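# Send butter cartons down the three non-sticky shelf lanes

## Task

A shelf has five sloped lanes that carry cartons down to a stop at the low end. Two of the lanes are secretly sticky from an old spill and look no different from the rest. There are three butter cartons. Bring one carton to rest against the bottom stop of each of the three good lanes. A carton may be released on any lane, but one released while level will tip onto the slope, and that may be judged a drop. It only counts if the cartons stay in place without the robot holding them. At the end, open the grippers and move the arms away.

## Robot and tools

Robot: two arms, left_arm and right_arm, each with a two-finger gripper. All positions use one shared scene frame. The origin sits on the table surface midway between the arms, +z is up, +x reaches out across the table, and left_arm is mounted on the +y side. The arm names do not correspond to the left or right of any image. Reported hand positions can be slightly wrong, especially when the arm is far out.

Gripper geometry: the fingers extend along the gripper's +z axis and close along its y axis. end_effector_position is the point between the closed pads. Closed fingertips reach about 33 mm past that point; fully open ones reach about 9 mm. Closing pushes the tips about 24 mm further out, so keep that much clearance above a surface.

The row format is shared by execute_actions and move. Each row is 20 numbers, even when only one arm moves. The first 10 are for left_arm: x, y, z, qw, qx, qy, qz, then gripper position, force_limit, speed. The last 10 are the same fields for right_arm. x, y, z is an absolute target in metres for end_effector_position. qw, qx, qy, qz is an absolute target orientation, with w first. Both are in the scene frame, so this part is a pose.

The three gripper numbers each lie in [-1, 1]. position +1 is fully open (140 mm), about -0.8 is where the pads touch, and -1 closes until blocked. force_limit is roughly 14 N at -1, 60 N at 0 and 107 N at +1, for parts up to 40 mm wide. speed is roughly 30, 140 and 250 mm/s of gap change at -1, 0 and +1.

To hold an arm still, resend its last reported pose and its same three gripper numbers. A 0 in the gripper slots is a real command. To keep an orientation, repeat one fixed quaternion rather than copying a drifted reported one.

execute_actions(actions): a list of actions run in order. Each action is a list of up to 15 rows, one per control step of 1/30 s. If fewer rows are given, the last one is held to fill the 15 steps. An empty list just returns state and images.

For both arms, an action is rejected if any target lies more than 0.6 m from that gripper's current position along any of its own axes. If the first action fails this check against the last reported state, or any action is malformed, nothing at all runs.

Every control step, the commanded pose is clipped to within 70 mm and 16 degrees of the measured pose. When position and orientation conflict, position wins. Far targets therefore need several actions. The "Hand target" lines show where each gripper is currently being driven.

move(target, speed, stop_force, blocking): target is one 20-number row. Each gripper travels in a straight line toward its pose, and all paths finish together within 0.5 to 10 s. Paths are cut short at 10 s. The gripper numbers are applied at the start.

speed is the top path speed in m/s, from 0.002 to 0.5, default 0.25. Rotation is limited to twice that value in rad/s. Paths ignore obstacles and the other arm. Hands may lag, wander or overshoot speed, most of all near full stretch.

stop_force (20 to 80 N, one value for both arms) ends an arm's path when the push against its motion rises by that amount for two steps. The gripper then backs off two steps and holds. Rules for stop_force:
- It is not allowed in the first 0.2 s of a scene, nor together with blocking=false.
- It is unreliable if the gripper rotates during the move.
- It gives no reading near stretched poses.
- Omit it when lifting away from something you press on.
- Peak force can exceed it, so go slowly.

Without stop_force the arms are stiff. A target only slightly past contact can cause a fault.

The move line reports the ending (done, off_target, moving, held, fault, contact), the limits that acted (paced means the pose was clipped; held means some steps were blocked) and each gripper's distance from its pose. blocking=false returns after 0.5 s. Until the move ends, use wait or stop.

wait(seconds 0 to 10) lets time run with the last commands held. stop brakes a running move. zoom_image(camera, region [x0,y0,x1,y1], at most 504x504 pixels) enlarges part of the latest image from cam_high, cam_left_wrist or cam_right_wrist. finished_scene(scene) ends the current scene, given its number, and cannot be undone.

Reading results: each arm's pose and velocities, joint positions and torques, flange force (includes held weight, noisy, may show "no reading"), and gripper position_measured in counts (3 open, 230 pads together). object_status codes: 0 moving, 1 blocked while opening, 2 blocked while closing (a grip), 3 at target or pads met. After closing with -1, confirm object_status is 2. To squeeze harder, raise force_limit and switch position between -1 and -0.98. A "pose unreachable" line means the clearance check altered that arm's command. Camera calibration lines give intrinsics and world-to-camera transforms, with small errors.

Cautions:
- A torque at a joint's load limit, or an outside force of 144 N, freezes that arm for 10 s. Load limits are 302 N m for waist and shoulder, 142 for the elbow, and 40 for the wrist joints; held weight counts.
- Motors heat while holding loads; a MOTOR HOT warning comes before an over-temperature brake.
- Do not let the arms collide or push each other.
- Avoid drops, slams and hard pushes, and never let anything leave the table.
- Objects may occasionally be tugged or nudged from outside.
- Release cartons already tilted to match the slope so they do not tip.
- Test lanes to find the sticky ones: a carton that stalls partway down is on a sticky lane.

Each tool is called after ">>>" as name(argument=value, ...) on one line, values as JSON.

## Session

>>> execute_actions(actions=[])

Scene clock: 0.00 s.
left_arm: end_effector_position=(+0.6136, +0.7406, +0.2656) position_measured=3 object_status=3 end_effector_quat_wxyz=(+0.516, +0.752, -0.148, +0.383) end_effector_velocity=(+0.000, -0.000, +0.000) end_effector_angular_velocity=(+0.001, -0.002, -0.001) | right_arm: end_effector_position=(+0.6658, +0.5273, +0.2728) position_measured=3 object_status=3 end_effector_quat_wxyz=(+0.348, -0.372, +0.765, +0.395) end_effector_velocity=(+0.000, +0.000, -0.001) end_effector_angular_velocity=(+0.001, +0.003, -0.002)
Joint positions: left_arm=[ 0.79   0.537  1.737 -1.142  1.783  3.194] | right_arm=[ 0.701  0.585  1.446 -1.67  -0.354  0.317]
Joint velocities: left_arm=[-0.001 -0.    -0.    -0.     0.     0.002] | right_arm=[-0.     0.001 -0.001  0.003 -0.     0.   ]
Joint torques (N m, as the joint torque sensors report them, + toward a larger angle): no reading
Flange force (N, the push that the arm receives, along the gripper's own x y z axes): no reading
Hand target (left_arm): +0.614, +0.741, +0.266; +0.516, +0.752, -0.148, +0.383
Hand target (right_arm): +0.666, +0.527, +0.273; +0.348, -0.372, +0.765, +0.395

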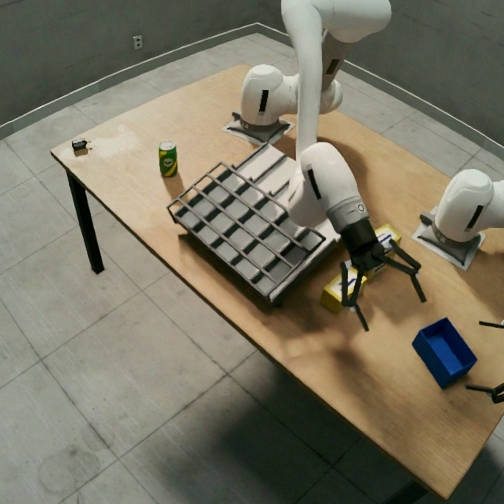

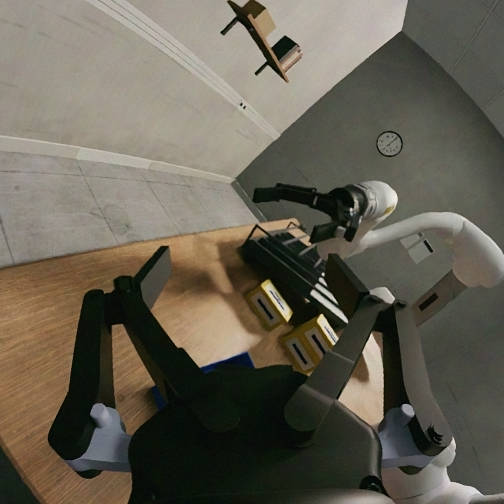

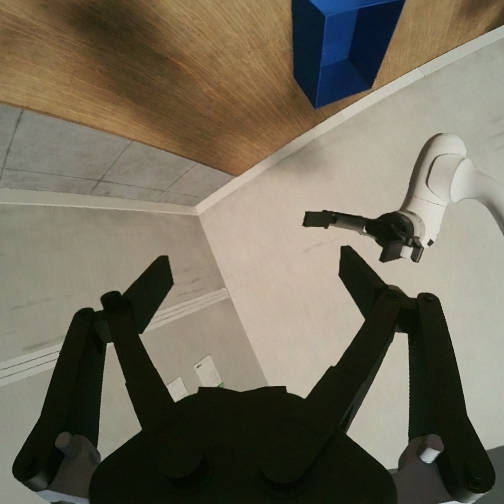

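>>> move(target=[0.35,0.8,0.35,0,1,0,0,1,0,0,0.4,-0.1,0.5,0,0,1,0,1,0,0], speed=0.3)

action 0: the call puts the target (right_arm/x, right_arm/y, right_arm/z) 0.706 m from right_arm's end_effector_position in the last result along the gripper's own z axis as it stood there; a target may be at most 0.6 m away along each of those axes, so nothing of the call was run and nothing moved. Command a nearer target, and go on from there in a later call.

>>> move(target=[0.35,0.8,0.35,0,1,0,0,1,0,0,0.45,0.05,0.5,0,0,1,0,1,0,0], speed=0.3)

Scene clock: 10.47 s.
left_arm: end_effector_position=(+0.3500, +0.8002, +0.3498) position_measured=3 object_status=3 end_effector_quat_wxyz=(-0.000, +1.000, +0.001, +0.000) end_effector_velocity=(-0.000, -0.000, -0.000) end_effector_angular_velocity=(+0.001, +0.000, +0.000) | right_arm: end_effector_position=(+0.4503, +0.0498, +0.5001) position_measured=3 object_status=3 end_effector_quat_wxyz=(+0.000, +0.001, +1.000, -0.000) end_effector_velocity=(-0.000, -0.000, +0.001) end_effector_angular_velocity=(+0.000, -0.001, +0.000)
Joint positions: left_arm=[ 0.679 -0.114  1.84  -0.     1.415  2.348] | right_arm=[ 0.684  0.086  1.373 -3.142 -1.682  2.46 ]
Joint velocities: left_arm=[ 0.    -0.001  0.001  0.001 -0.    -0.   ] | right_arm=[ 0.    -0.    -0.001 -0.    -0.    -0.   ]
Joint torques (N m, as the joint torque sensors report them, + toward a larger angle): left_arm=[  0.18 -30.91 -40.06   3.51   0.22   0.54] | right_arm=[  1.19 -46.49 -40.13  -4.57  -0.67  -0.03]
Flange force (N, the push that the arm receives, along the gripper's own x y z axes): left_arm=[3.7 -1.9 -0.8] | right_arm=[0.8 -4.4 -0.7]
Hand target (left_arm): +0.350, +0.800, +0.350; -0.000, +1.000, +0.001, +0.000
Hand target (right_arm): +0.450, +0.050, +0.500; +0.000, +0.001, +1.000, -0.000
Off the commanded pose (left_arm): 0.000 m, 0 deg.
Off the commanded pose (right_arm): 0.000 m, 0 deg.
move: done
camera_calibration (this result's frames):
cam_left_wrist: T_world_to_cam=[[0.0602737, -0.997666, 0.0320976, 0.764985], [-0.923248, -0.0434964, 0.381734, 0.235697], [-0.379447, -0.0526426, -0.923715, 0.700927], [0, 0, 0, 1]] pos_world=[0.437463, 0.810349, 0.532929]
cam_right_wrist: T_world_to_cam=[[0.0682405, 0.997397, -0.0232882, -0.0737147], [0.928053, -0.0548948, 0.36838, -0.581845], [0.366142, -0.0467511, -0.929384, 0.485518], [0, 0, 0, 1]] pos_world=[0.367245, 0.0642811, 0.663856]

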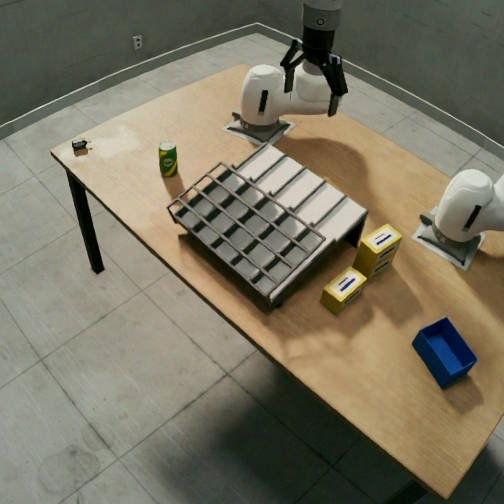

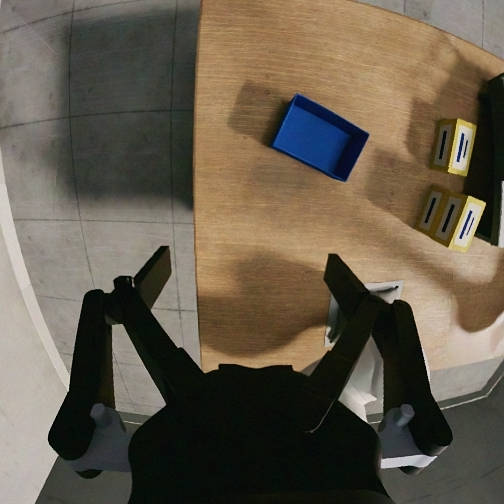

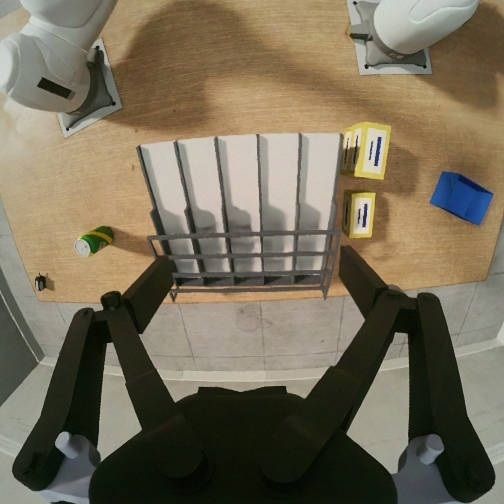

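>>> zoom_image(camera="cam_high", region=[160,130,420,330])

>>> zoom_image(camera="cam_right_wrist", region=[120,110,410,310])

Region (160, 130, 420, 330) of cam_high's 504x504 image, scaled by 1.938, with more detail than that image has; it fills the top 388 rows of this view, and the rest is white.

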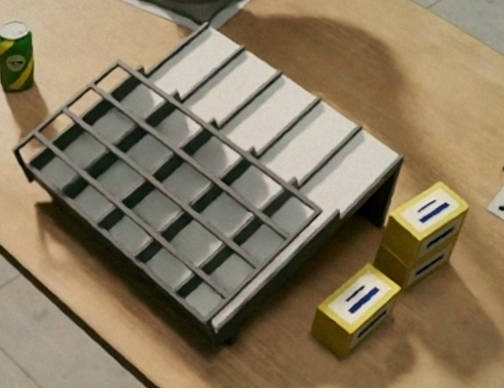

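Region (120, 110, 410, 310) of cam_right_wrist's 504x504 image, scaled by 1.738, with more detail than that image has; it fills the top 348 rows of this view, and the rest is white.

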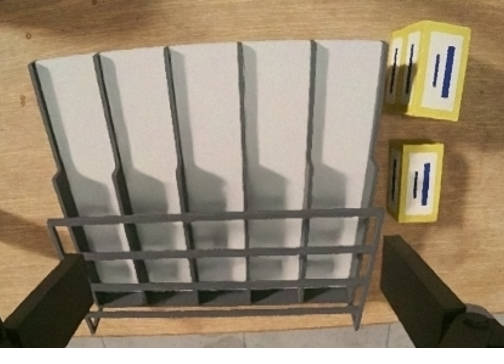

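>>> move(target=[0.36,0.33,0.33,0,1,0,0,1,0,0,0.4,-0.52,0.4,0,0,1,0,1,0,0], speed=0.35)

Scene clock: 27.00 s.
left_arm: end_effector_position=(+0.3598, +0.3306, +0.3299) position_measured=3 object_status=3 end_effector_quat_wxyz=(-0.000, +1.000, +0.000, +0.000) end_effector_velocity=(+0.000, -0.001, +0.000) end_effector_angular_velocity=(-0.000, -0.000, -0.000) | right_arm: end_effector_position=(+0.3995, -0.5198, +0.4000) position_measured=3 object_status=3 end_effector_quat_wxyz=(-0.001, -0.000, +1.000, +0.000) end_effector_velocity=(+0.000, +0.000, -0.000) end_effector_angular_velocity=(+0.002, +0.000, -0.000)
Joint positions: left_arm=[-0.514 -0.346  2.048  0.001  1.439  1.157] | right_arm=[-0.556 -0.405  1.958 -3.142 -1.59   1.219]
Joint velocities: left_arm=[-0.001  0.001 -0.001 -0.     0.    -0.001] | right_arm=[-0.001  0.001 -0.     0.001 -0.    -0.001]
Joint torques (N m, as the joint torque sensors report them, + toward a larger angle): left_arm=[  1.19  -6.35 -40.24   3.72   0.36   0.76] | right_arm=[  1.74   2.48 -40.19  -4.6   -0.42   0.16]
Flange force (N, the push that the arm receives, along the gripper's own x y z axes): left_arm=[-0.5 6.1 -1.0] | right_arm=[6.0 -4.7 -1.7]
Hand target (left_arm): +0.360, +0.331, +0.330; -0.000, +1.000, +0.000, +0.000
Hand target (right_arm): +0.399, -0.520, +0.400; -0.001, -0.000, +1.000, +0.000
Off the commanded pose (left_arm): 0.001 m, 0 deg.
Off the commanded pose (right_arm): 0.001 m, 0 deg.
move: done
camera_calibration (this result's frames):
cam_left_wrist: T_world_to_cam=[[0.0585368, -0.99777, 0.0320681, 0.297149], [-0.92316, -0.0418781, 0.382128, 0.231269], [-0.379933, -0.0519725, -0.923553, 0.661544], [0, 0, 0, 1]] pos_world=[0.447446, 0.340553, 0.513068]
cam_right_wrist: T_world_to_cam=[[0.0667305, 0.997509, -0.0228561, 0.496017], [0.928853, -0.0537392, 0.366531, -0.528081], [0.364389, -0.0456888, -0.930125, 0.385978], [0, 0, 0, 1]] pos_world=[0.316764, -0.505526, 0.563902]

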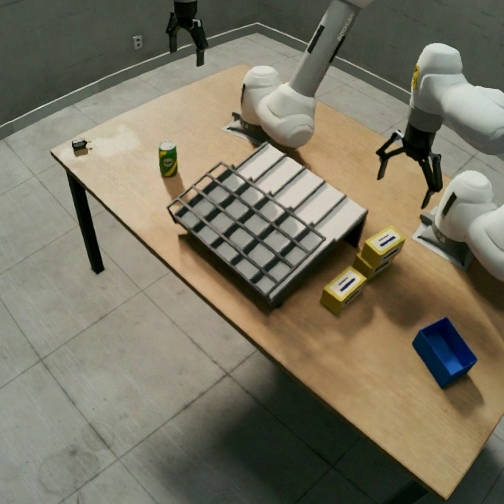

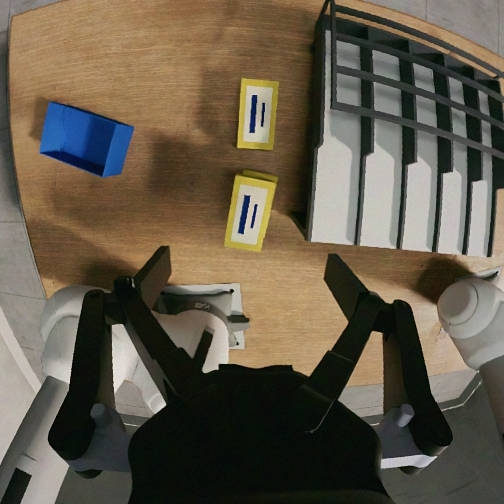

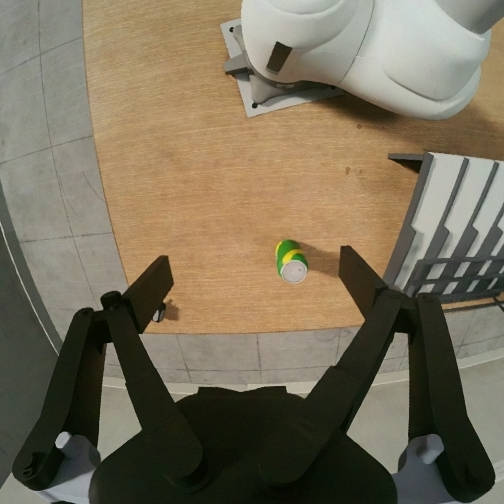

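>>> move(target=[0.346,0.324,0.2,0,0.998,-0.061,0,0.35,0,0,0.3995,-0.52,0.4,0,0,1,0,1,0,0])

Scene clock: 45.07 s.
left_arm: end_effector_position=(+0.3460, +0.3240, +0.2001) position_measured=85 object_status=3 end_effector_quat_wxyz=(+0.000, +0.998, -0.061, +0.000) end_effector_velocity=(-0.001, +0.000, -0.001) end_effector_angular_velocity=(+0.001, +0.003, +0.000) | right_arm: end_effector_position=(+0.3995, -0.5200, +0.4000) position_measured=3 object_status=3 end_effector_quat_wxyz=(-0.000, +0.000, +1.000, +0.000) end_effector_velocity=(-0.000, -0.000, +0.000) end_effector_angular_velocity=(-0.001, +0.000, +0.001)
Joint positions: left_arm=[-0.548 -0.302  2.262  0.     1.182  1.245] | right_arm=[-0.557 -0.406  1.958 -3.142 -1.589  1.218]
Joint velocities: left_arm=[ 0.     0.001  0.002  0.    -0.    -0.   ] | right_arm=[ 0.    -0.    -0.    -0.001 -0.    -0.001]
Joint torques (N m, as the joint torque sensors report them, + toward a larger angle): left_arm=[  1.73  -8.15 -38.29   3.46   0.12   0.68] | right_arm=[  1.92   1.54 -40.61  -4.38  -0.26  -0.04]
Flange force (N, the push that the arm receives, along the gripper's own x y z axes): left_arm=[-1.0 7.2 0.4] | right_arm=[4.7 -5.0 -1.5]
Hand target (left_arm): +0.346, +0.324, +0.200; +0.000, +0.998, -0.061, +0.000
Hand target (right_arm): +0.399, -0.520, +0.400; -0.000, +0.000, +1.000, +0.000
Off the commanded pose (left_arm): 0.000 m, 0 deg.
Off the commanded pose (right_arm): 0.000 m, 0 deg.
move: done
camera_calibration (this result's frames):
cam_left_wrist: T_world_to_cam=[[-0.0635347, -0.997441, 0.0327809, 0.337563], [-0.921247, 0.0712488, 0.382396, 0.230505], [-0.383753, -0.0059039, -0.923417, 0.522394], [0, 0, 0, 1]] pos_world=[0.434269, 0.32336, 0.383178]
cam_right_wrist: T_world_to_cam=[[0.0669991, 0.997491, -0.0228647, 0.496119], [0.928399, -0.053931, 0.367649, -0.528451], [0.365494, -0.0458598, -0.929683, 0.385316], [0, 0, 0, 1]] pos_world=[0.316544, -0.505704, 0.56385]

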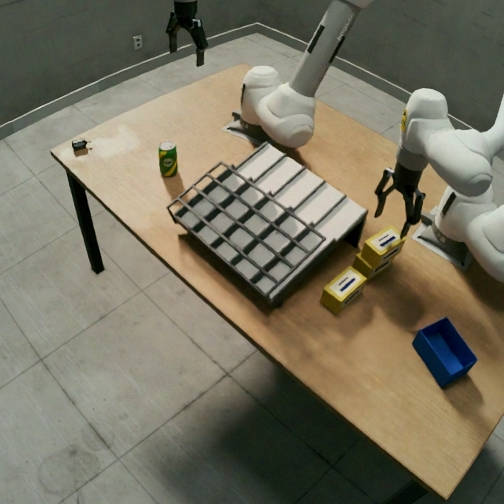

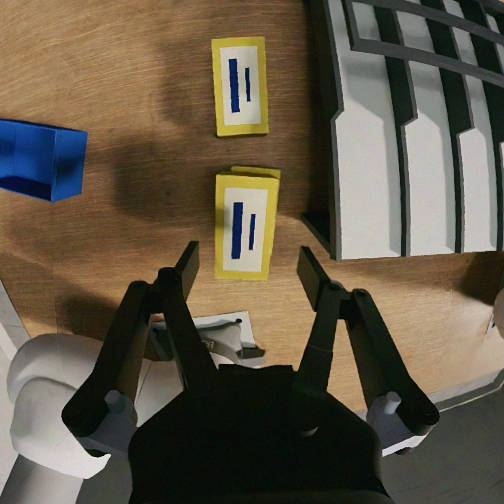

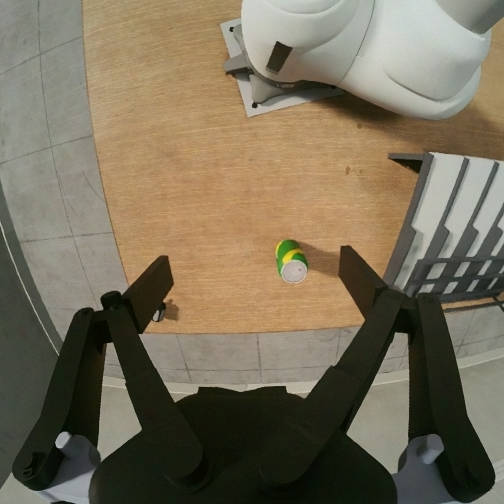

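>>> move(target=[0.346,0.327,0.113,0,0.998,-0.061,0,0.35,0,0,0.3995,-0.52,0.4,0,0,1,0,1,0,0], speed=0.15)

>>> execute_actions(actions=[[[0.346,0.327,0.113,0,0.998,-0.061,0,-1,-0.3,0,0.3995,-0.52,0.4,0,0,1,0,1,0,0]]])

Scene clock: 52.13 s.
left_arm: end_effector_position=(+0.3460, +0.3270, +0.1131) position_measured=85 object_status=3 end_effector_quat_wxyz=(+0.000, +0.998, -0.061, +0.000) end_effector_velocity=(+0.000, +0.000, +0.000) end_effector_angular_velocity=(-0.000, +0.000, +0.001) | right_arm: end_effector_position=(+0.3995, -0.5200, +0.4000) position_measured=3 object_status=3 end_effector_quat_wxyz=(-0.000, +0.000, +1.000, +0.000) end_effector_velocity=(+0.000, -0.000, +0.001) end_effector_angular_velocity=(+0.000, -0.001, -0.000)
Joint positions: left_arm=[-0.539 -0.214  2.378 -0.     0.977  1.253] | right_arm=[-0.557 -0.406  1.958 -3.142 -1.589  1.218]
Joint velocities: left_arm=[ 0.001  0.001 -0.    -0.     0.    -0.   ] | right_arm=[-0.    -0.    -0.001  0.001  0.    -0.   ]
Joint torques (N m, as the joint torque sensors report them, + toward a larger angle): left_arm=[  2.01 -12.51 -33.85   2.96   0.24   0.77] | right_arm=[  1.73   0.83 -39.97  -4.57  -0.32   0.01]
Flange force (N, the push that the arm receives, along the gripper's own x y z axes): left_arm=[-1.5 8.0 -0.4] | right_arm=[2.8 -5.1 -2.6]
Hand target (left_arm): +0.346, +0.327, +0.113; +0.000, +0.998, -0.061, -0.000
Hand target (right_arm): +0.399, -0.520, +0.400; +0.000, +0.000, +1.000, +0.000
Off the commanded pose (left_arm): 0.000 m, 0 deg.
Off the commanded pose (right_arm): 0.000 m, 0 deg.
move: done
camera_calibration (this result's frames):
cam_left_wrist: T_world_to_cam=[[-0.0635385, -0.997441, 0.0327701, 0.343395], [-0.921224, 0.0712485, 0.382452, 0.26353], [-0.383809, -0.00588815, -0.923394, 0.442064], [0, 0, 0, 1]] pos_world=[0.434257, 0.326343, 0.296158]
cam_right_wrist: T_world_to_cam=[[0.0669995, 0.997491, -0.0228651, 0.496119], [0.928399, -0.0539312, 0.367651, -0.528452], [0.365495, -0.0458604, -0.929683, 0.385315], [0, 0, 0, 1]] pos_world=[0.316543, -0.505704, 0.56385]

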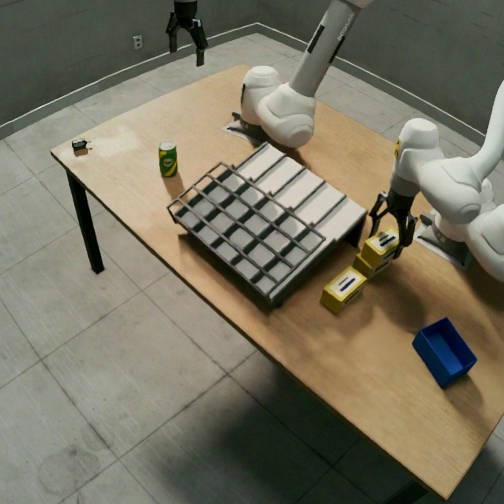

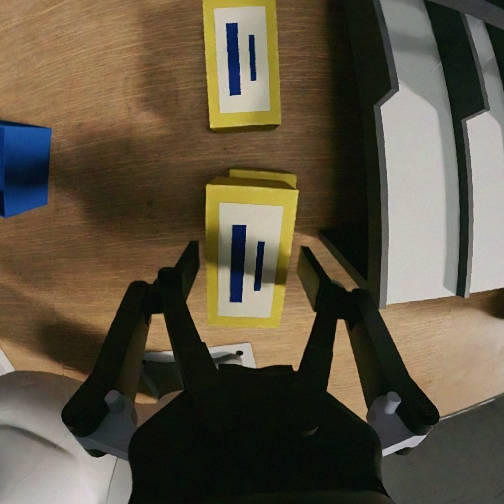

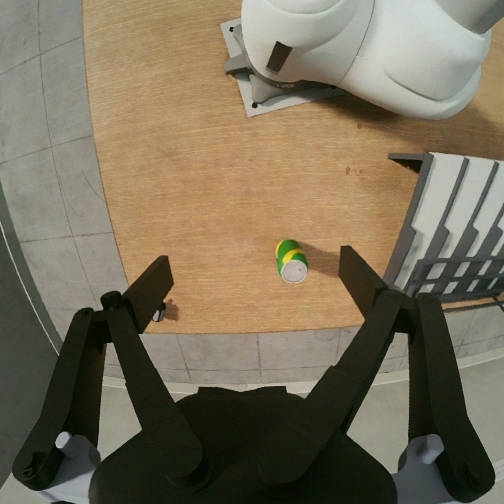

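Scene clock: 52.63 s.
left_arm: end_effector_position=(+0.3460, +0.3270, +0.1130) position_measured=136 object_status=2 end_effector_quat_wxyz=(+0.000, +0.998, -0.061, +0.000) end_effector_velocity=(+0.000, -0.001, +0.000) end_effector_angular_velocity=(-0.001, -0.001, -0.001) | right_arm: end_effector_position=(+0.3995, -0.5200, +0.4000) position_measured=3 object_status=3 end_effector_quat_wxyz=(-0.000, +0.000, +1.000, +0.000) end_effector_velocity=(-0.000, -0.000, +0.000) end_effector_angular_velocity=(-0.001, -0.001, -0.000)
Joint positions: left_arm=[-0.539 -0.214  2.378 -0.     0.977  1.253] | right_arm=[-0.557 -0.406  1.958 -3.142 -1.589  1.218]
Joint velocities: left_arm=[-0.001 -0.    -0.    -0.    -0.001 -0.   ] | right_arm=[-0.    -0.001 -0.    -0.     0.    -0.   ]
Joint torques (N m, as the joint torque sensors report them, + toward a larger angle): left_arm=[  1.07  -6.07 -24.84   3.22  -0.35   0.5 ] | right_arm=[  3.46   0.26 -40.44  -4.62  -0.3   -0.19]
Flange force (N, the push that the arm receives, along the gripper's own x y z axes): left_arm=[-0.9 4.7 -21.3] | right_arm=[4.3 -9.6 -1.7]
Hand target (left_arm): +0.346, +0.327, +0.113; +0.000, +0.998, -0.061, -0.000
Hand target (right_arm): +0.399, -0.520, +0.400; +0.000, +0.000, +1.000, +0.000
Off the commanded pose (left_arm): 0.000 m, 0 deg.
Off the commanded pose (right_arm): 0.000 m, 0 deg.
camera_calibration (this result's frames):
cam_left_wrist: T_world_to_cam=[[-0.063452, -0.997445, 0.0328195, 0.343347], [-0.921215, 0.0711878, 0.382486, 0.263565], [-0.383845, -0.00596437, -0.923378, 0.442054], [0, 0, 0, 1]] pos_world=[0.434267, 0.326343, 0.296104]
cam_right_wrist: T_world_to_cam=[[0.0669995, 0.997491, -0.0228654, 0.49612], [0.928398, -0.0539311, 0.367652, -0.528452], [0.365496, -0.0458607, -0.929682, 0.385315], [0, 0, 0, 1]] pos_world=[0.316543, -0.505704, 0.56385]

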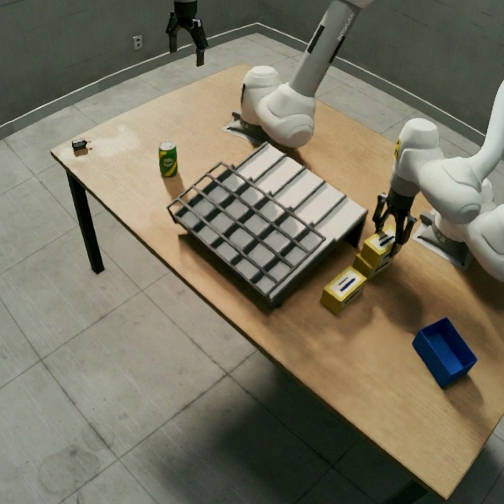

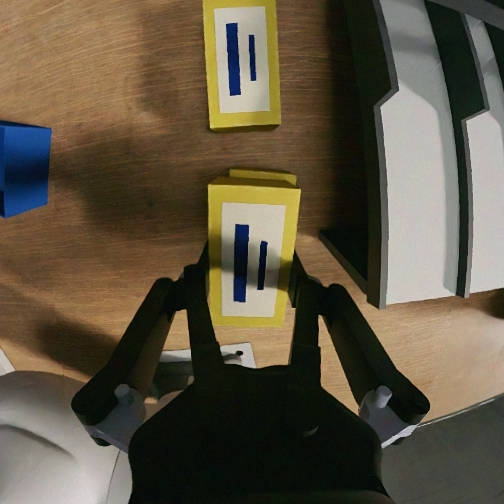

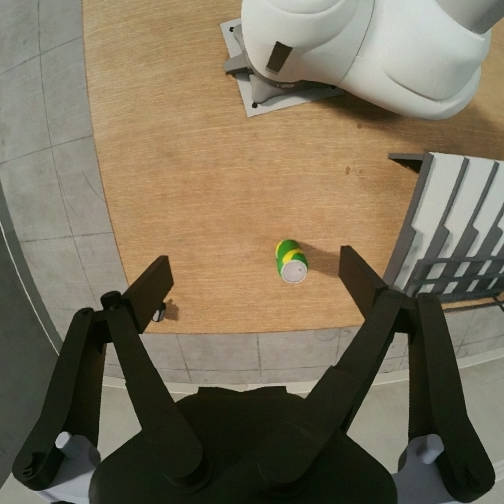

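>>> move(target=[0.346,0.32,0.26,0,1,0,0,-1,-0.3,0,0.3995,-0.52,0.4,0,0,1,0,1,0,0], speed=0.2)

>>> move(target=[0.4,0.183,0.26,0,1,0,0,-1,-0.3,0,0.3995,-0.52,0.4,0,0,1,0,1,0,0], speed=0.2)

Scene clock: 57.17 s.
left_arm: end_effector_position=(+0.3460, +0.3200, +0.2599) position_measured=136 object_status=2 end_effector_quat_wxyz=(-0.000, +1.000, +0.000, -0.000) end_effector_velocity=(+0.001, -0.000, +0.001) end_effector_angular_velocity=(-0.001, -0.002, +0.001) | right_arm: end_effector_position=(+0.3995, -0.5200, +0.4000) position_measured=3 object_status=3 end_effector_quat_wxyz=(-0.000, +0.000, +1.000, +0.000) end_effector_velocity=(-0.000, -0.000, +0.000) end_effector_angular_velocity=(-0.001, -0.000, +0.000)
Joint positions: left_arm=[-0.558 -0.338  2.171  0.     1.309  1.112] | right_arm=[-0.557 -0.406  1.958 -3.142 -1.589  1.218]
Joint velocities: left_arm=[ 0.    -0.    -0.002  0.     0.    -0.001] | right_arm=[-0.    -0.    -0.    -0.001  0.    -0.   ]
Joint torques (N m, as the joint torque sensors report them, + toward a larger angle): left_arm=[  1.52  -9.07 -41.42   3.74   0.06   0.93] | right_arm=[  1.11   1.57 -40.34  -4.34  -0.35  -0.1 ]
Flange force (N, the push that the arm receives, along the gripper's own x y z axes): left_arm=[1.3 8.4 3.4] | right_arm=[3.5 -2.4 -1.7]
Hand target (left_arm): +0.346, +0.320, +0.260; -0.000, +1.000, +0.000, +0.000
Hand target (right_arm): +0.399, -0.520, +0.400; +0.000, +0.000, +1.000, +0.000
Off the commanded pose (left_arm): 0.000 m, 0 deg.
Off the commanded pose (right_arm): 0.000 m, 0 deg.
move: done
camera_calibration (this result's frames):
cam_left_wrist: T_world_to_cam=[[0.058647, -0.997745, 0.0326377, 0.289496], [-0.922977, -0.0417372, 0.382586, 0.244576], [-0.380361, -0.0525614, -0.923343, 0.591327], [0, 0, 0, 1]] pos_world=[0.433677, 0.330132, 0.442978]
cam_right_wrist: T_world_to_cam=[[0.0669995, 0.997491, -0.0228655, 0.49612], [0.928398, -0.053931, 0.367652, -0.528452], [0.365496, -0.0458607, -0.929682, 0.385315], [0, 0, 0, 1]] pos_world=[0.316543, -0.505704, 0.56385]

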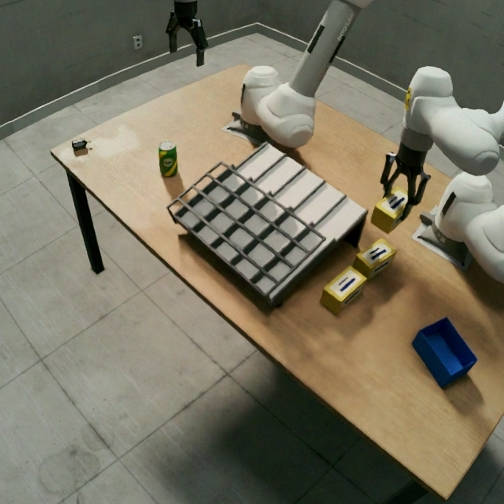

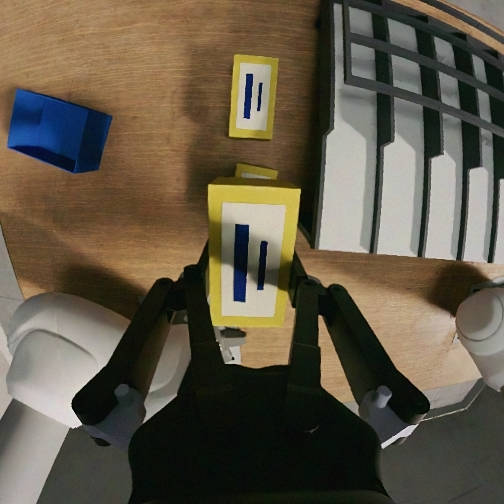

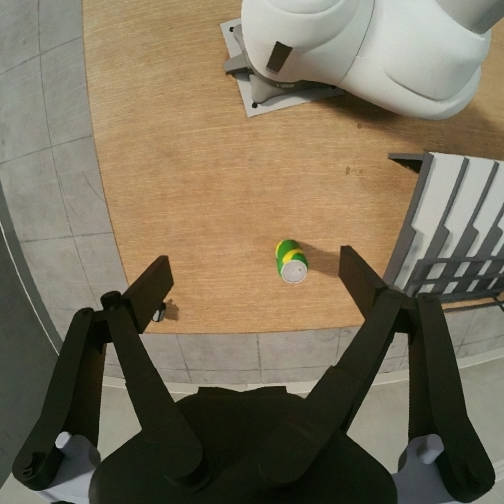

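Scene clock: 58.27 s.
left_arm: end_effector_position=(+0.4000, +0.1831, +0.2601) position_measured=136 object_status=2 end_effector_quat_wxyz=(-0.000, +1.000, +0.000, +0.000) end_effector_velocity=(+0.000, -0.000, +0.000) end_effector_angular_velocity=(+0.000, +0.000, +0.000) | right_arm: end_effector_position=(+0.3995, -0.5200, +0.4000) position_measured=3 object_status=3 end_effector_quat_wxyz=(+0.000, +0.000, +1.000, +0.000) end_effector_velocity=(-0.000, +0.000, -0.000) end_effector_angular_velocity=(+0.001, +0.001, -0.000)
Joint positions: left_arm=[-0.78  -0.137  2.025  0.     1.254  0.891] | right_arm=[-0.557 -0.406  1.958 -3.142 -1.589  1.218]
Joint velocities: left_arm=[-0.001  0.    -0.001  0.     0.001 -0.001] | right_arm=[ 0.     0.     0.001  0.001 -0.     0.   ]
Joint torques (N m, as the joint torque sensors report them, + toward a larger angle): left_arm=[  0.23 -29.25 -41.31   3.72  -0.07   0.37] | right_arm=[  1.8    1.88 -40.74  -4.58  -0.48  -0.07]
Flange force (N, the push that the arm receives, along the gripper's own x y z axes): left_arm=[2.5 3.4 4.4] | right_arm=[5.3 -4.3 -0.7]
Hand target (left_arm): +0.400, +0.183, +0.260; -0.000, +1.000, -0.000, +0.000
Hand target (right_arm): +0.399, -0.520, +0.400; +0.000, +0.000, +1.000, +0.000
Off the commanded pose (left_arm): 0.000 m, 0 deg.
Off the commanded pose (right_arm): 0.000 m, 0 deg.
move: done
camera_calibration (this result's frames):
cam_left_wrist: T_world_to_cam=[[0.0585127, -0.997751, 0.0327014, 0.149734], [-0.923069, -0.0416005, 0.382379, 0.288699], [-0.380158, -0.0525597, -0.923427, 0.604755], [0, 0, 0, 1]] pos_world=[0.48763, 0.193193, 0.443158]
cam_right_wrist: T_world_to_cam=[[0.0669996, 0.997491, -0.0228656, 0.49612], [0.928398, -0.053931, 0.367652, -0.528452], [0.365496, -0.0458609, -0.929682, 0.385314], [0, 0, 0, 1]] pos_world=[0.316543, -0.505704, 0.56385]

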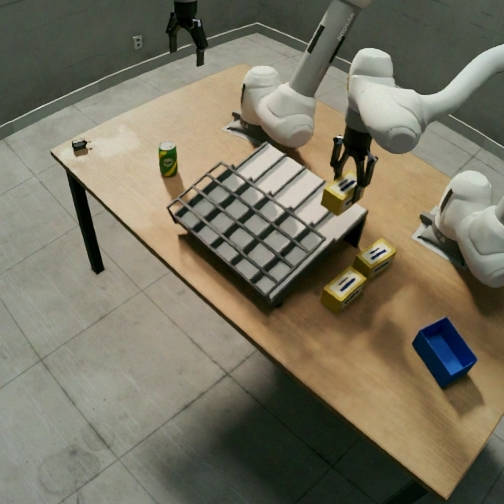

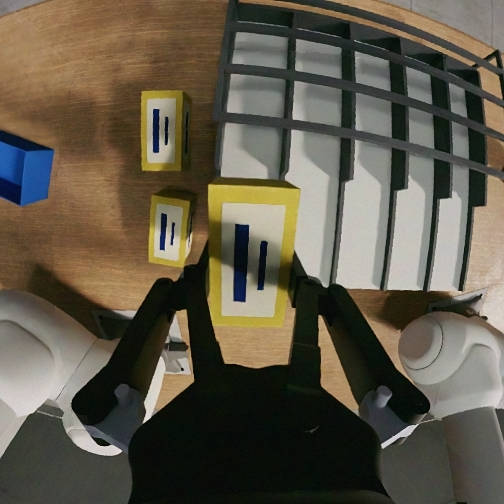

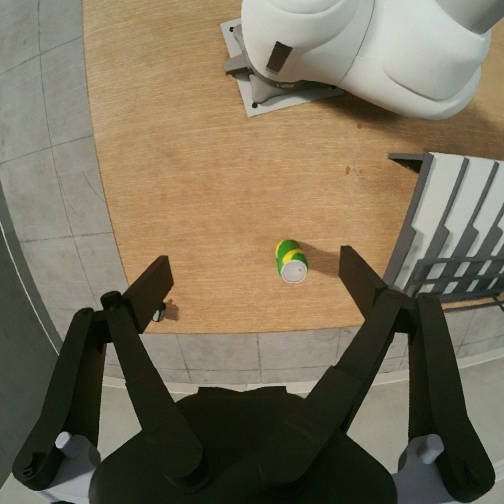

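>>> zoom_image(camera="cam_left_wrist", region=[190,0,504,314])

Region (190, 0, 504, 314) of cam_left_wrist's 504x504 image, scaled by 1.605, with more detail than that image has.

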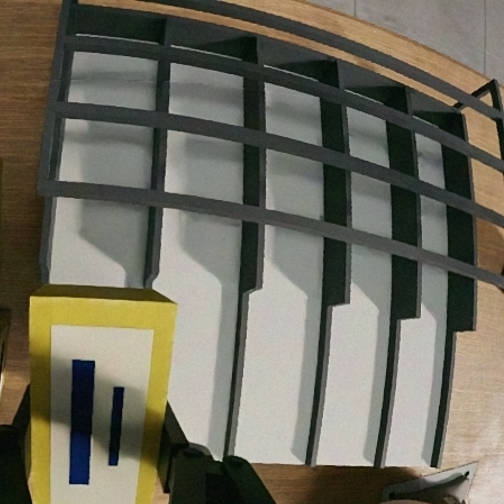

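>>> move(target=[0.4,0.184,0.21,-0.0036,0.99,-0.026,-0.139,-1,-0.3,0,0.3995,-0.52,0.4,0,0,1,0,1,0,0], speed=0.12)

>>> zoom_image(camera="cam_high", region=[270,130,420,280])

Scene clock: 68.43 s.
left_arm: end_effector_position=(+0.4000, +0.1840, +0.2101) position_measured=136 object_status=2 end_effector_quat_wxyz=(-0.004, +0.990, -0.026, -0.139) end_effector_velocity=(+0.000, -0.000, +0.000) end_effector_angular_velocity=(-0.001, -0.001, -0.001) | right_arm: end_effector_position=(+0.3995, -0.5200, +0.4000) position_measured=3 object_status=3 end_effector_quat_wxyz=(-0.000, +0.000, +1.000, +0.000) end_effector_velocity=(-0.000, +0.000, -0.000) end_effector_angular_velocity=(+0.000, +0.001, -0.000)
Joint positions: left_arm=[-0.676  0.037  1.982 -0.141  1.368  1.093] | right_arm=[-0.557 -0.406  1.958 -3.142 -1.589  1.218]
Joint velocities: left_arm=[-0. -0. -0. -0. -0.  0.] | right_arm=[ 0.  0.  0.  0. -0.  0.]
Joint torques (N m, as the joint torque sensors report them, + toward a larger angle): left_arm=[  0.07 -43.75 -36.9    2.68   1.25   0.77] | right_arm=[  1.05   1.91 -40.76  -4.62  -0.48  -0.09]
Flange force (N, the push that the arm receives, along the gripper's own x y z axes): left_arm=[4.5 3.2 2.4] | right_arm=[4.3 -2.0 -0.5]
Hand target (left_arm): +0.400, +0.184, +0.210; -0.004, +0.990, -0.026, -0.139
Hand target (right_arm): +0.399, -0.520, +0.400; +0.000, -0.000, +1.000, +0.000
Off the commanded pose (left_arm): 0.000 m, 0 deg.
Off the commanded pose (right_arm): 0.000 m, 0 deg.
move: done
camera_calibration (this result's frames):
cam_left_wrist: T_world_to_cam=[[0.0126472, -0.999806, 0.0151286, 0.174662], [-0.78308, -0.000495115, 0.621921, 0.19393], [-0.621793, -0.0197125, -0.782934, 0.619738], [0, 0, 0, 1]] pos_world=[0.535002, 0.186941, 0.361962]
cam_right_wrist: T_world_to_cam=[[0.0669996, 0.997491, -0.0228657, 0.49612], [0.928398, -0.053931, 0.367652, -0.528452], [0.365496, -0.045861, -0.929682, 0.385314], [0, 0, 0, 1]] pos_world=[0.316543, -0.505704, 0.56385]

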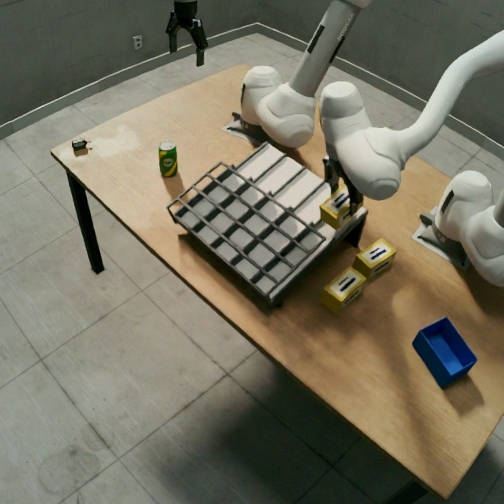

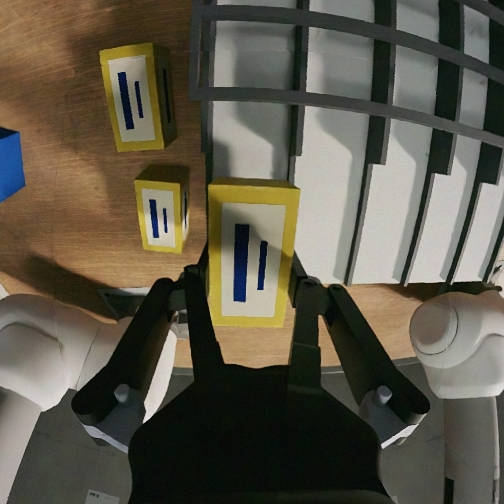

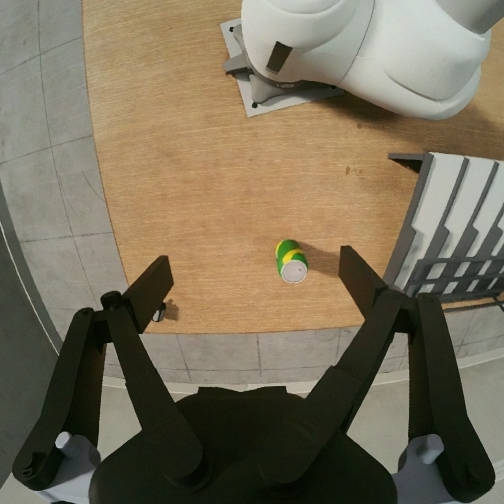

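Region (270, 130, 420, 280) of cam_high's 504x504 image, scaled by 3.360, with more detail than that image has.

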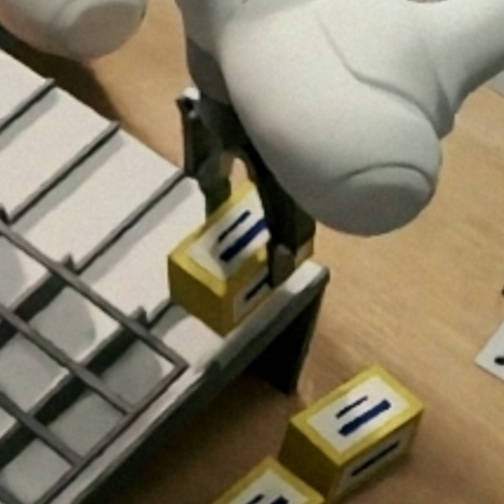

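>>> move(target=[0.4,0.185,0.17,-0.0036,0.99,-0.026,-0.139,-1,-0.3,0,0.3995,-0.52,0.4,0,0,1,0,1,0,0], speed=0.012, stop_force=20)

>>> zoom_image(camera="cam_high", region=[270,130,420,280])

Scene clock: 73.27 s.
left_arm: end_effector_position=(+0.4000, +0.1848, +0.1804) position_measured=136 object_status=2 end_effector_quat_wxyz=(-0.004, +0.990, -0.026, -0.139) end_effector_velocity=(-0.001, +0.001, +0.001) end_effector_angular_velocity=(+0.001, +0.001, +0.001) | right_arm: end_effector_position=(+0.3995, -0.5200, +0.4000) position_measured=3 object_status=3 end_effector_quat_wxyz=(-0.000, +0.000, +1.000, +0.000) end_effector_velocity=(+0.000, -0.000, -0.000) end_effector_angular_velocity=(+0.000, +0.000, -0.000)
Joint positions: left_arm=[-0.674  0.06   2.017 -0.143  1.31   1.103] | right_arm=[-0.557 -0.406  1.958 -3.142 -1.589  1.218]
Joint velocities: left_arm=[ 0.    -0.002 -0.001  0.     0.004 -0.001] | right_arm=[-0.  0. -0.  0. -0. -0.]
Joint torques (N m, as the joint torque sensors report them, + toward a larger angle): left_arm=[  0.11 -41.16 -28.62   2.42   2.47   0.63] | right_arm=[  2.36   0.64 -40.19  -4.49  -0.5   -0.18]
Flange force (N, the push that the arm receives, along the gripper's own x y z axes): left_arm=[7.2 5.3 -7.1] | right_arm=[2.9 -6.4 -1.7]
Hand target (left_arm): +0.400, +0.185, +0.181; -0.004, +0.990, -0.026, -0.139
Hand target (right_arm): +0.399, -0.520, +0.400; +0.000, +0.000, +1.000, +0.000
Off the commanded pose (left_arm): 0.010 m, 0 deg.
Off the commanded pose (right_arm): 0.000 m, 0 deg.
move: contact (left_arm)
camera_calibration (this result's frames):
cam_left_wrist: T_world_to_cam=[[0.0127364, -0.999802, 0.0153055, 0.175846], [-0.782948, -0.000450647, 0.622087, 0.212352], [-0.621957, -0.0199065, -0.782798, 0.596591], [0, 0, 0, 1]] pos_world=[0.535075, 0.187783, 0.332218]
cam_right_wrist: T_world_to_cam=[[0.0669995, 0.997491, -0.0228656, 0.49612], [0.928398, -0.053931, 0.367652, -0.528452], [0.365496, -0.0458609, -0.929682, 0.385314], [0, 0, 0, 1]] pos_world=[0.316543, -0.505704, 0.56385]

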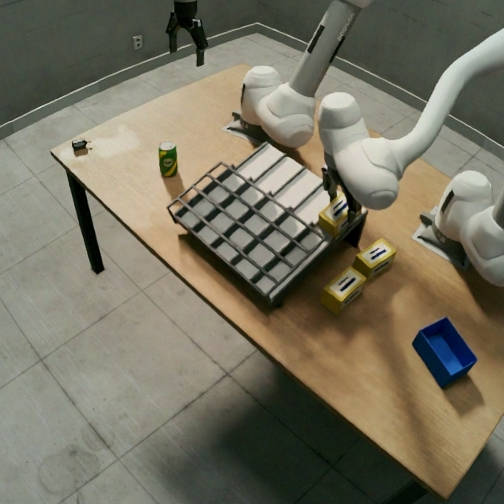

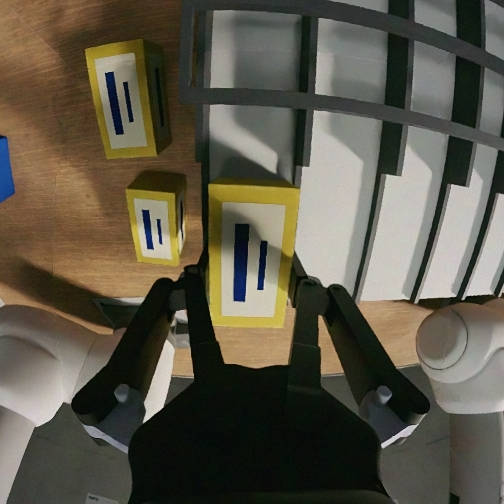

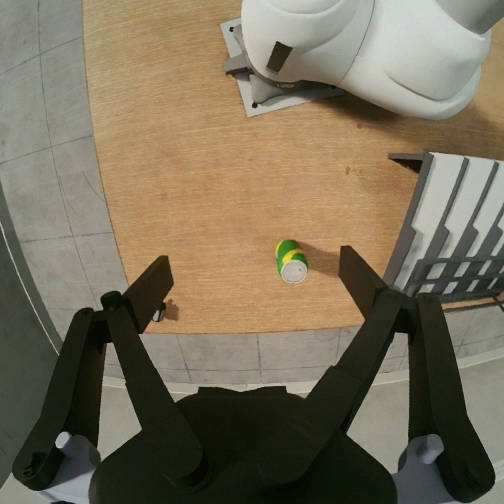

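Region (270, 130, 420, 280) of cam_high's 504x504 image, scaled by 3.360, with more detail than that image has.

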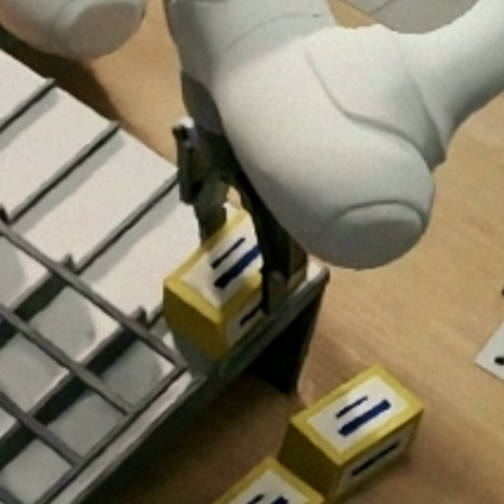

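>>> execute_actions(actions=[[[0.4,0.185,0.181,-0.0036,0.99,-0.026,-0.139,0.3,-0.3,-0.5,0.3995,-0.52,0.4,0,0,1,0,1,0,0]],[[0.4,0.185,0.181,-0.0036,0.99,-0.026,-0.139,0.3,-0.3,-0.5,0.3995,-0.52,0.4,0,0,1,0,1,0,0]]])

Scene clock: 75.77 s.
left_arm: end_effector_position=(+0.4000, +0.1850, +0.1810) position_measured=91 object_status=3 end_effector_quat_wxyz=(-0.004, +0.990, -0.026, -0.139) end_effector_velocity=(-0.000, +0.000, -0.000) end_effector_angular_velocity=(+0.001, +0.000, +0.000) | right_arm: end_effector_position=(+0.3995, -0.5200, +0.4000) position_measured=3 object_status=3 end_effector_quat_wxyz=(+0.000, +0.000, +1.000, +0.000) end_effector_velocity=(+0.000, -0.000, -0.000) end_effector_angular_velocity=(+0.000, +0.000, +0.000)
Joint positions: left_arm=[-0.674  0.06   2.017 -0.143  1.311  1.103] | right_arm=[-0.557 -0.406  1.958 -3.142 -1.589  1.218]
Joint velocities: left_arm=[ 0.    -0.     0.001  0.     0.    -0.   ] | right_arm=[ 0.     0.001  0.    -0.     0.    -0.   ]
Joint torques (N m, as the joint torque sensors report them, + toward a larger angle): left_arm=[  1.22 -44.26 -34.49   2.8    0.75   0.75] | right_arm=[  1.65   1.61 -40.62  -4.58  -0.28  -0.15]
Flange force (N, the push that the arm receives, along the gripper's own x y z axes): left_arm=[3.7 5.3 0.0] | right_arm=[4.4 -3.8 -1.3]
Flange force at the end of the 1st action (N, along the gripper's axes at the end of the call): left_arm=[0.7 4.8 -1.1] | right_arm=[5.8 -6.6 -1.1]
Hand target (left_arm): +0.400, +0.185, +0.181; -0.004, +0.990, -0.026, -0.139
Hand target (right_arm): +0.399, -0.520, +0.400; +0.000, -0.000, +1.000, +0.000
Off the commanded pose (left_arm): 0.000 m, 0 deg.
Off the commanded pose (right_arm): 0.000 m, 0 deg.
camera_calibration (this result's frames):
cam_left_wrist: T_world_to_cam=[[0.0128188, -0.999798, 0.015452, 0.176004], [-0.78309, -0.000428656, 0.621908, 0.21206], [-0.621776, -0.0200725, -0.782938, 0.597064], [0, 0, 0, 1]] pos_world=[0.535046, 0.188044, 0.332863]
cam_right_wrist: T_world_to_cam=[[0.0669995, 0.997491, -0.0228656, 0.49612], [0.928398, -0.053931, 0.367652, -0.528452], [0.365496, -0.0458608, -0.929682, 0.385314], [0, 0, 0, 1]] pos_world=[0.316543, -0.505704, 0.56385]

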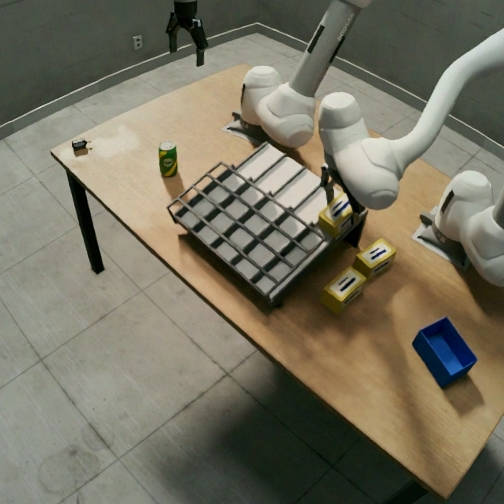

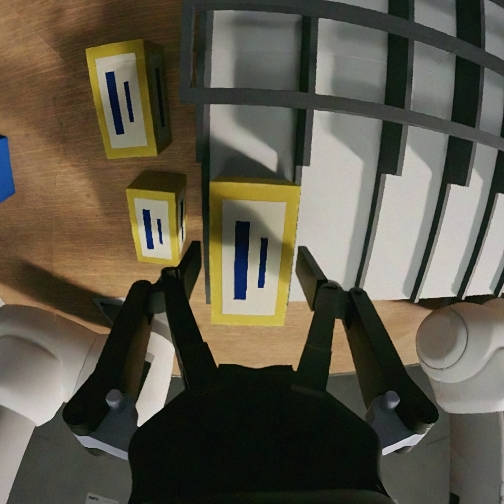

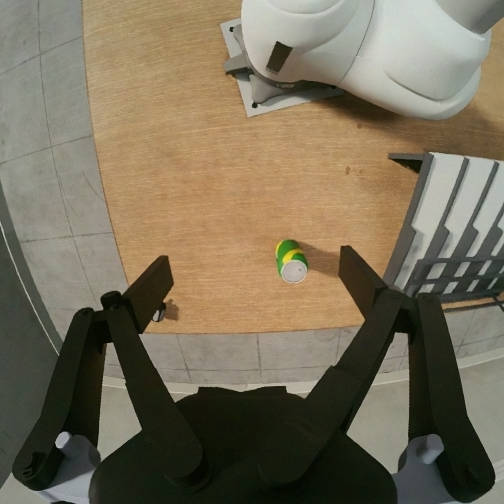

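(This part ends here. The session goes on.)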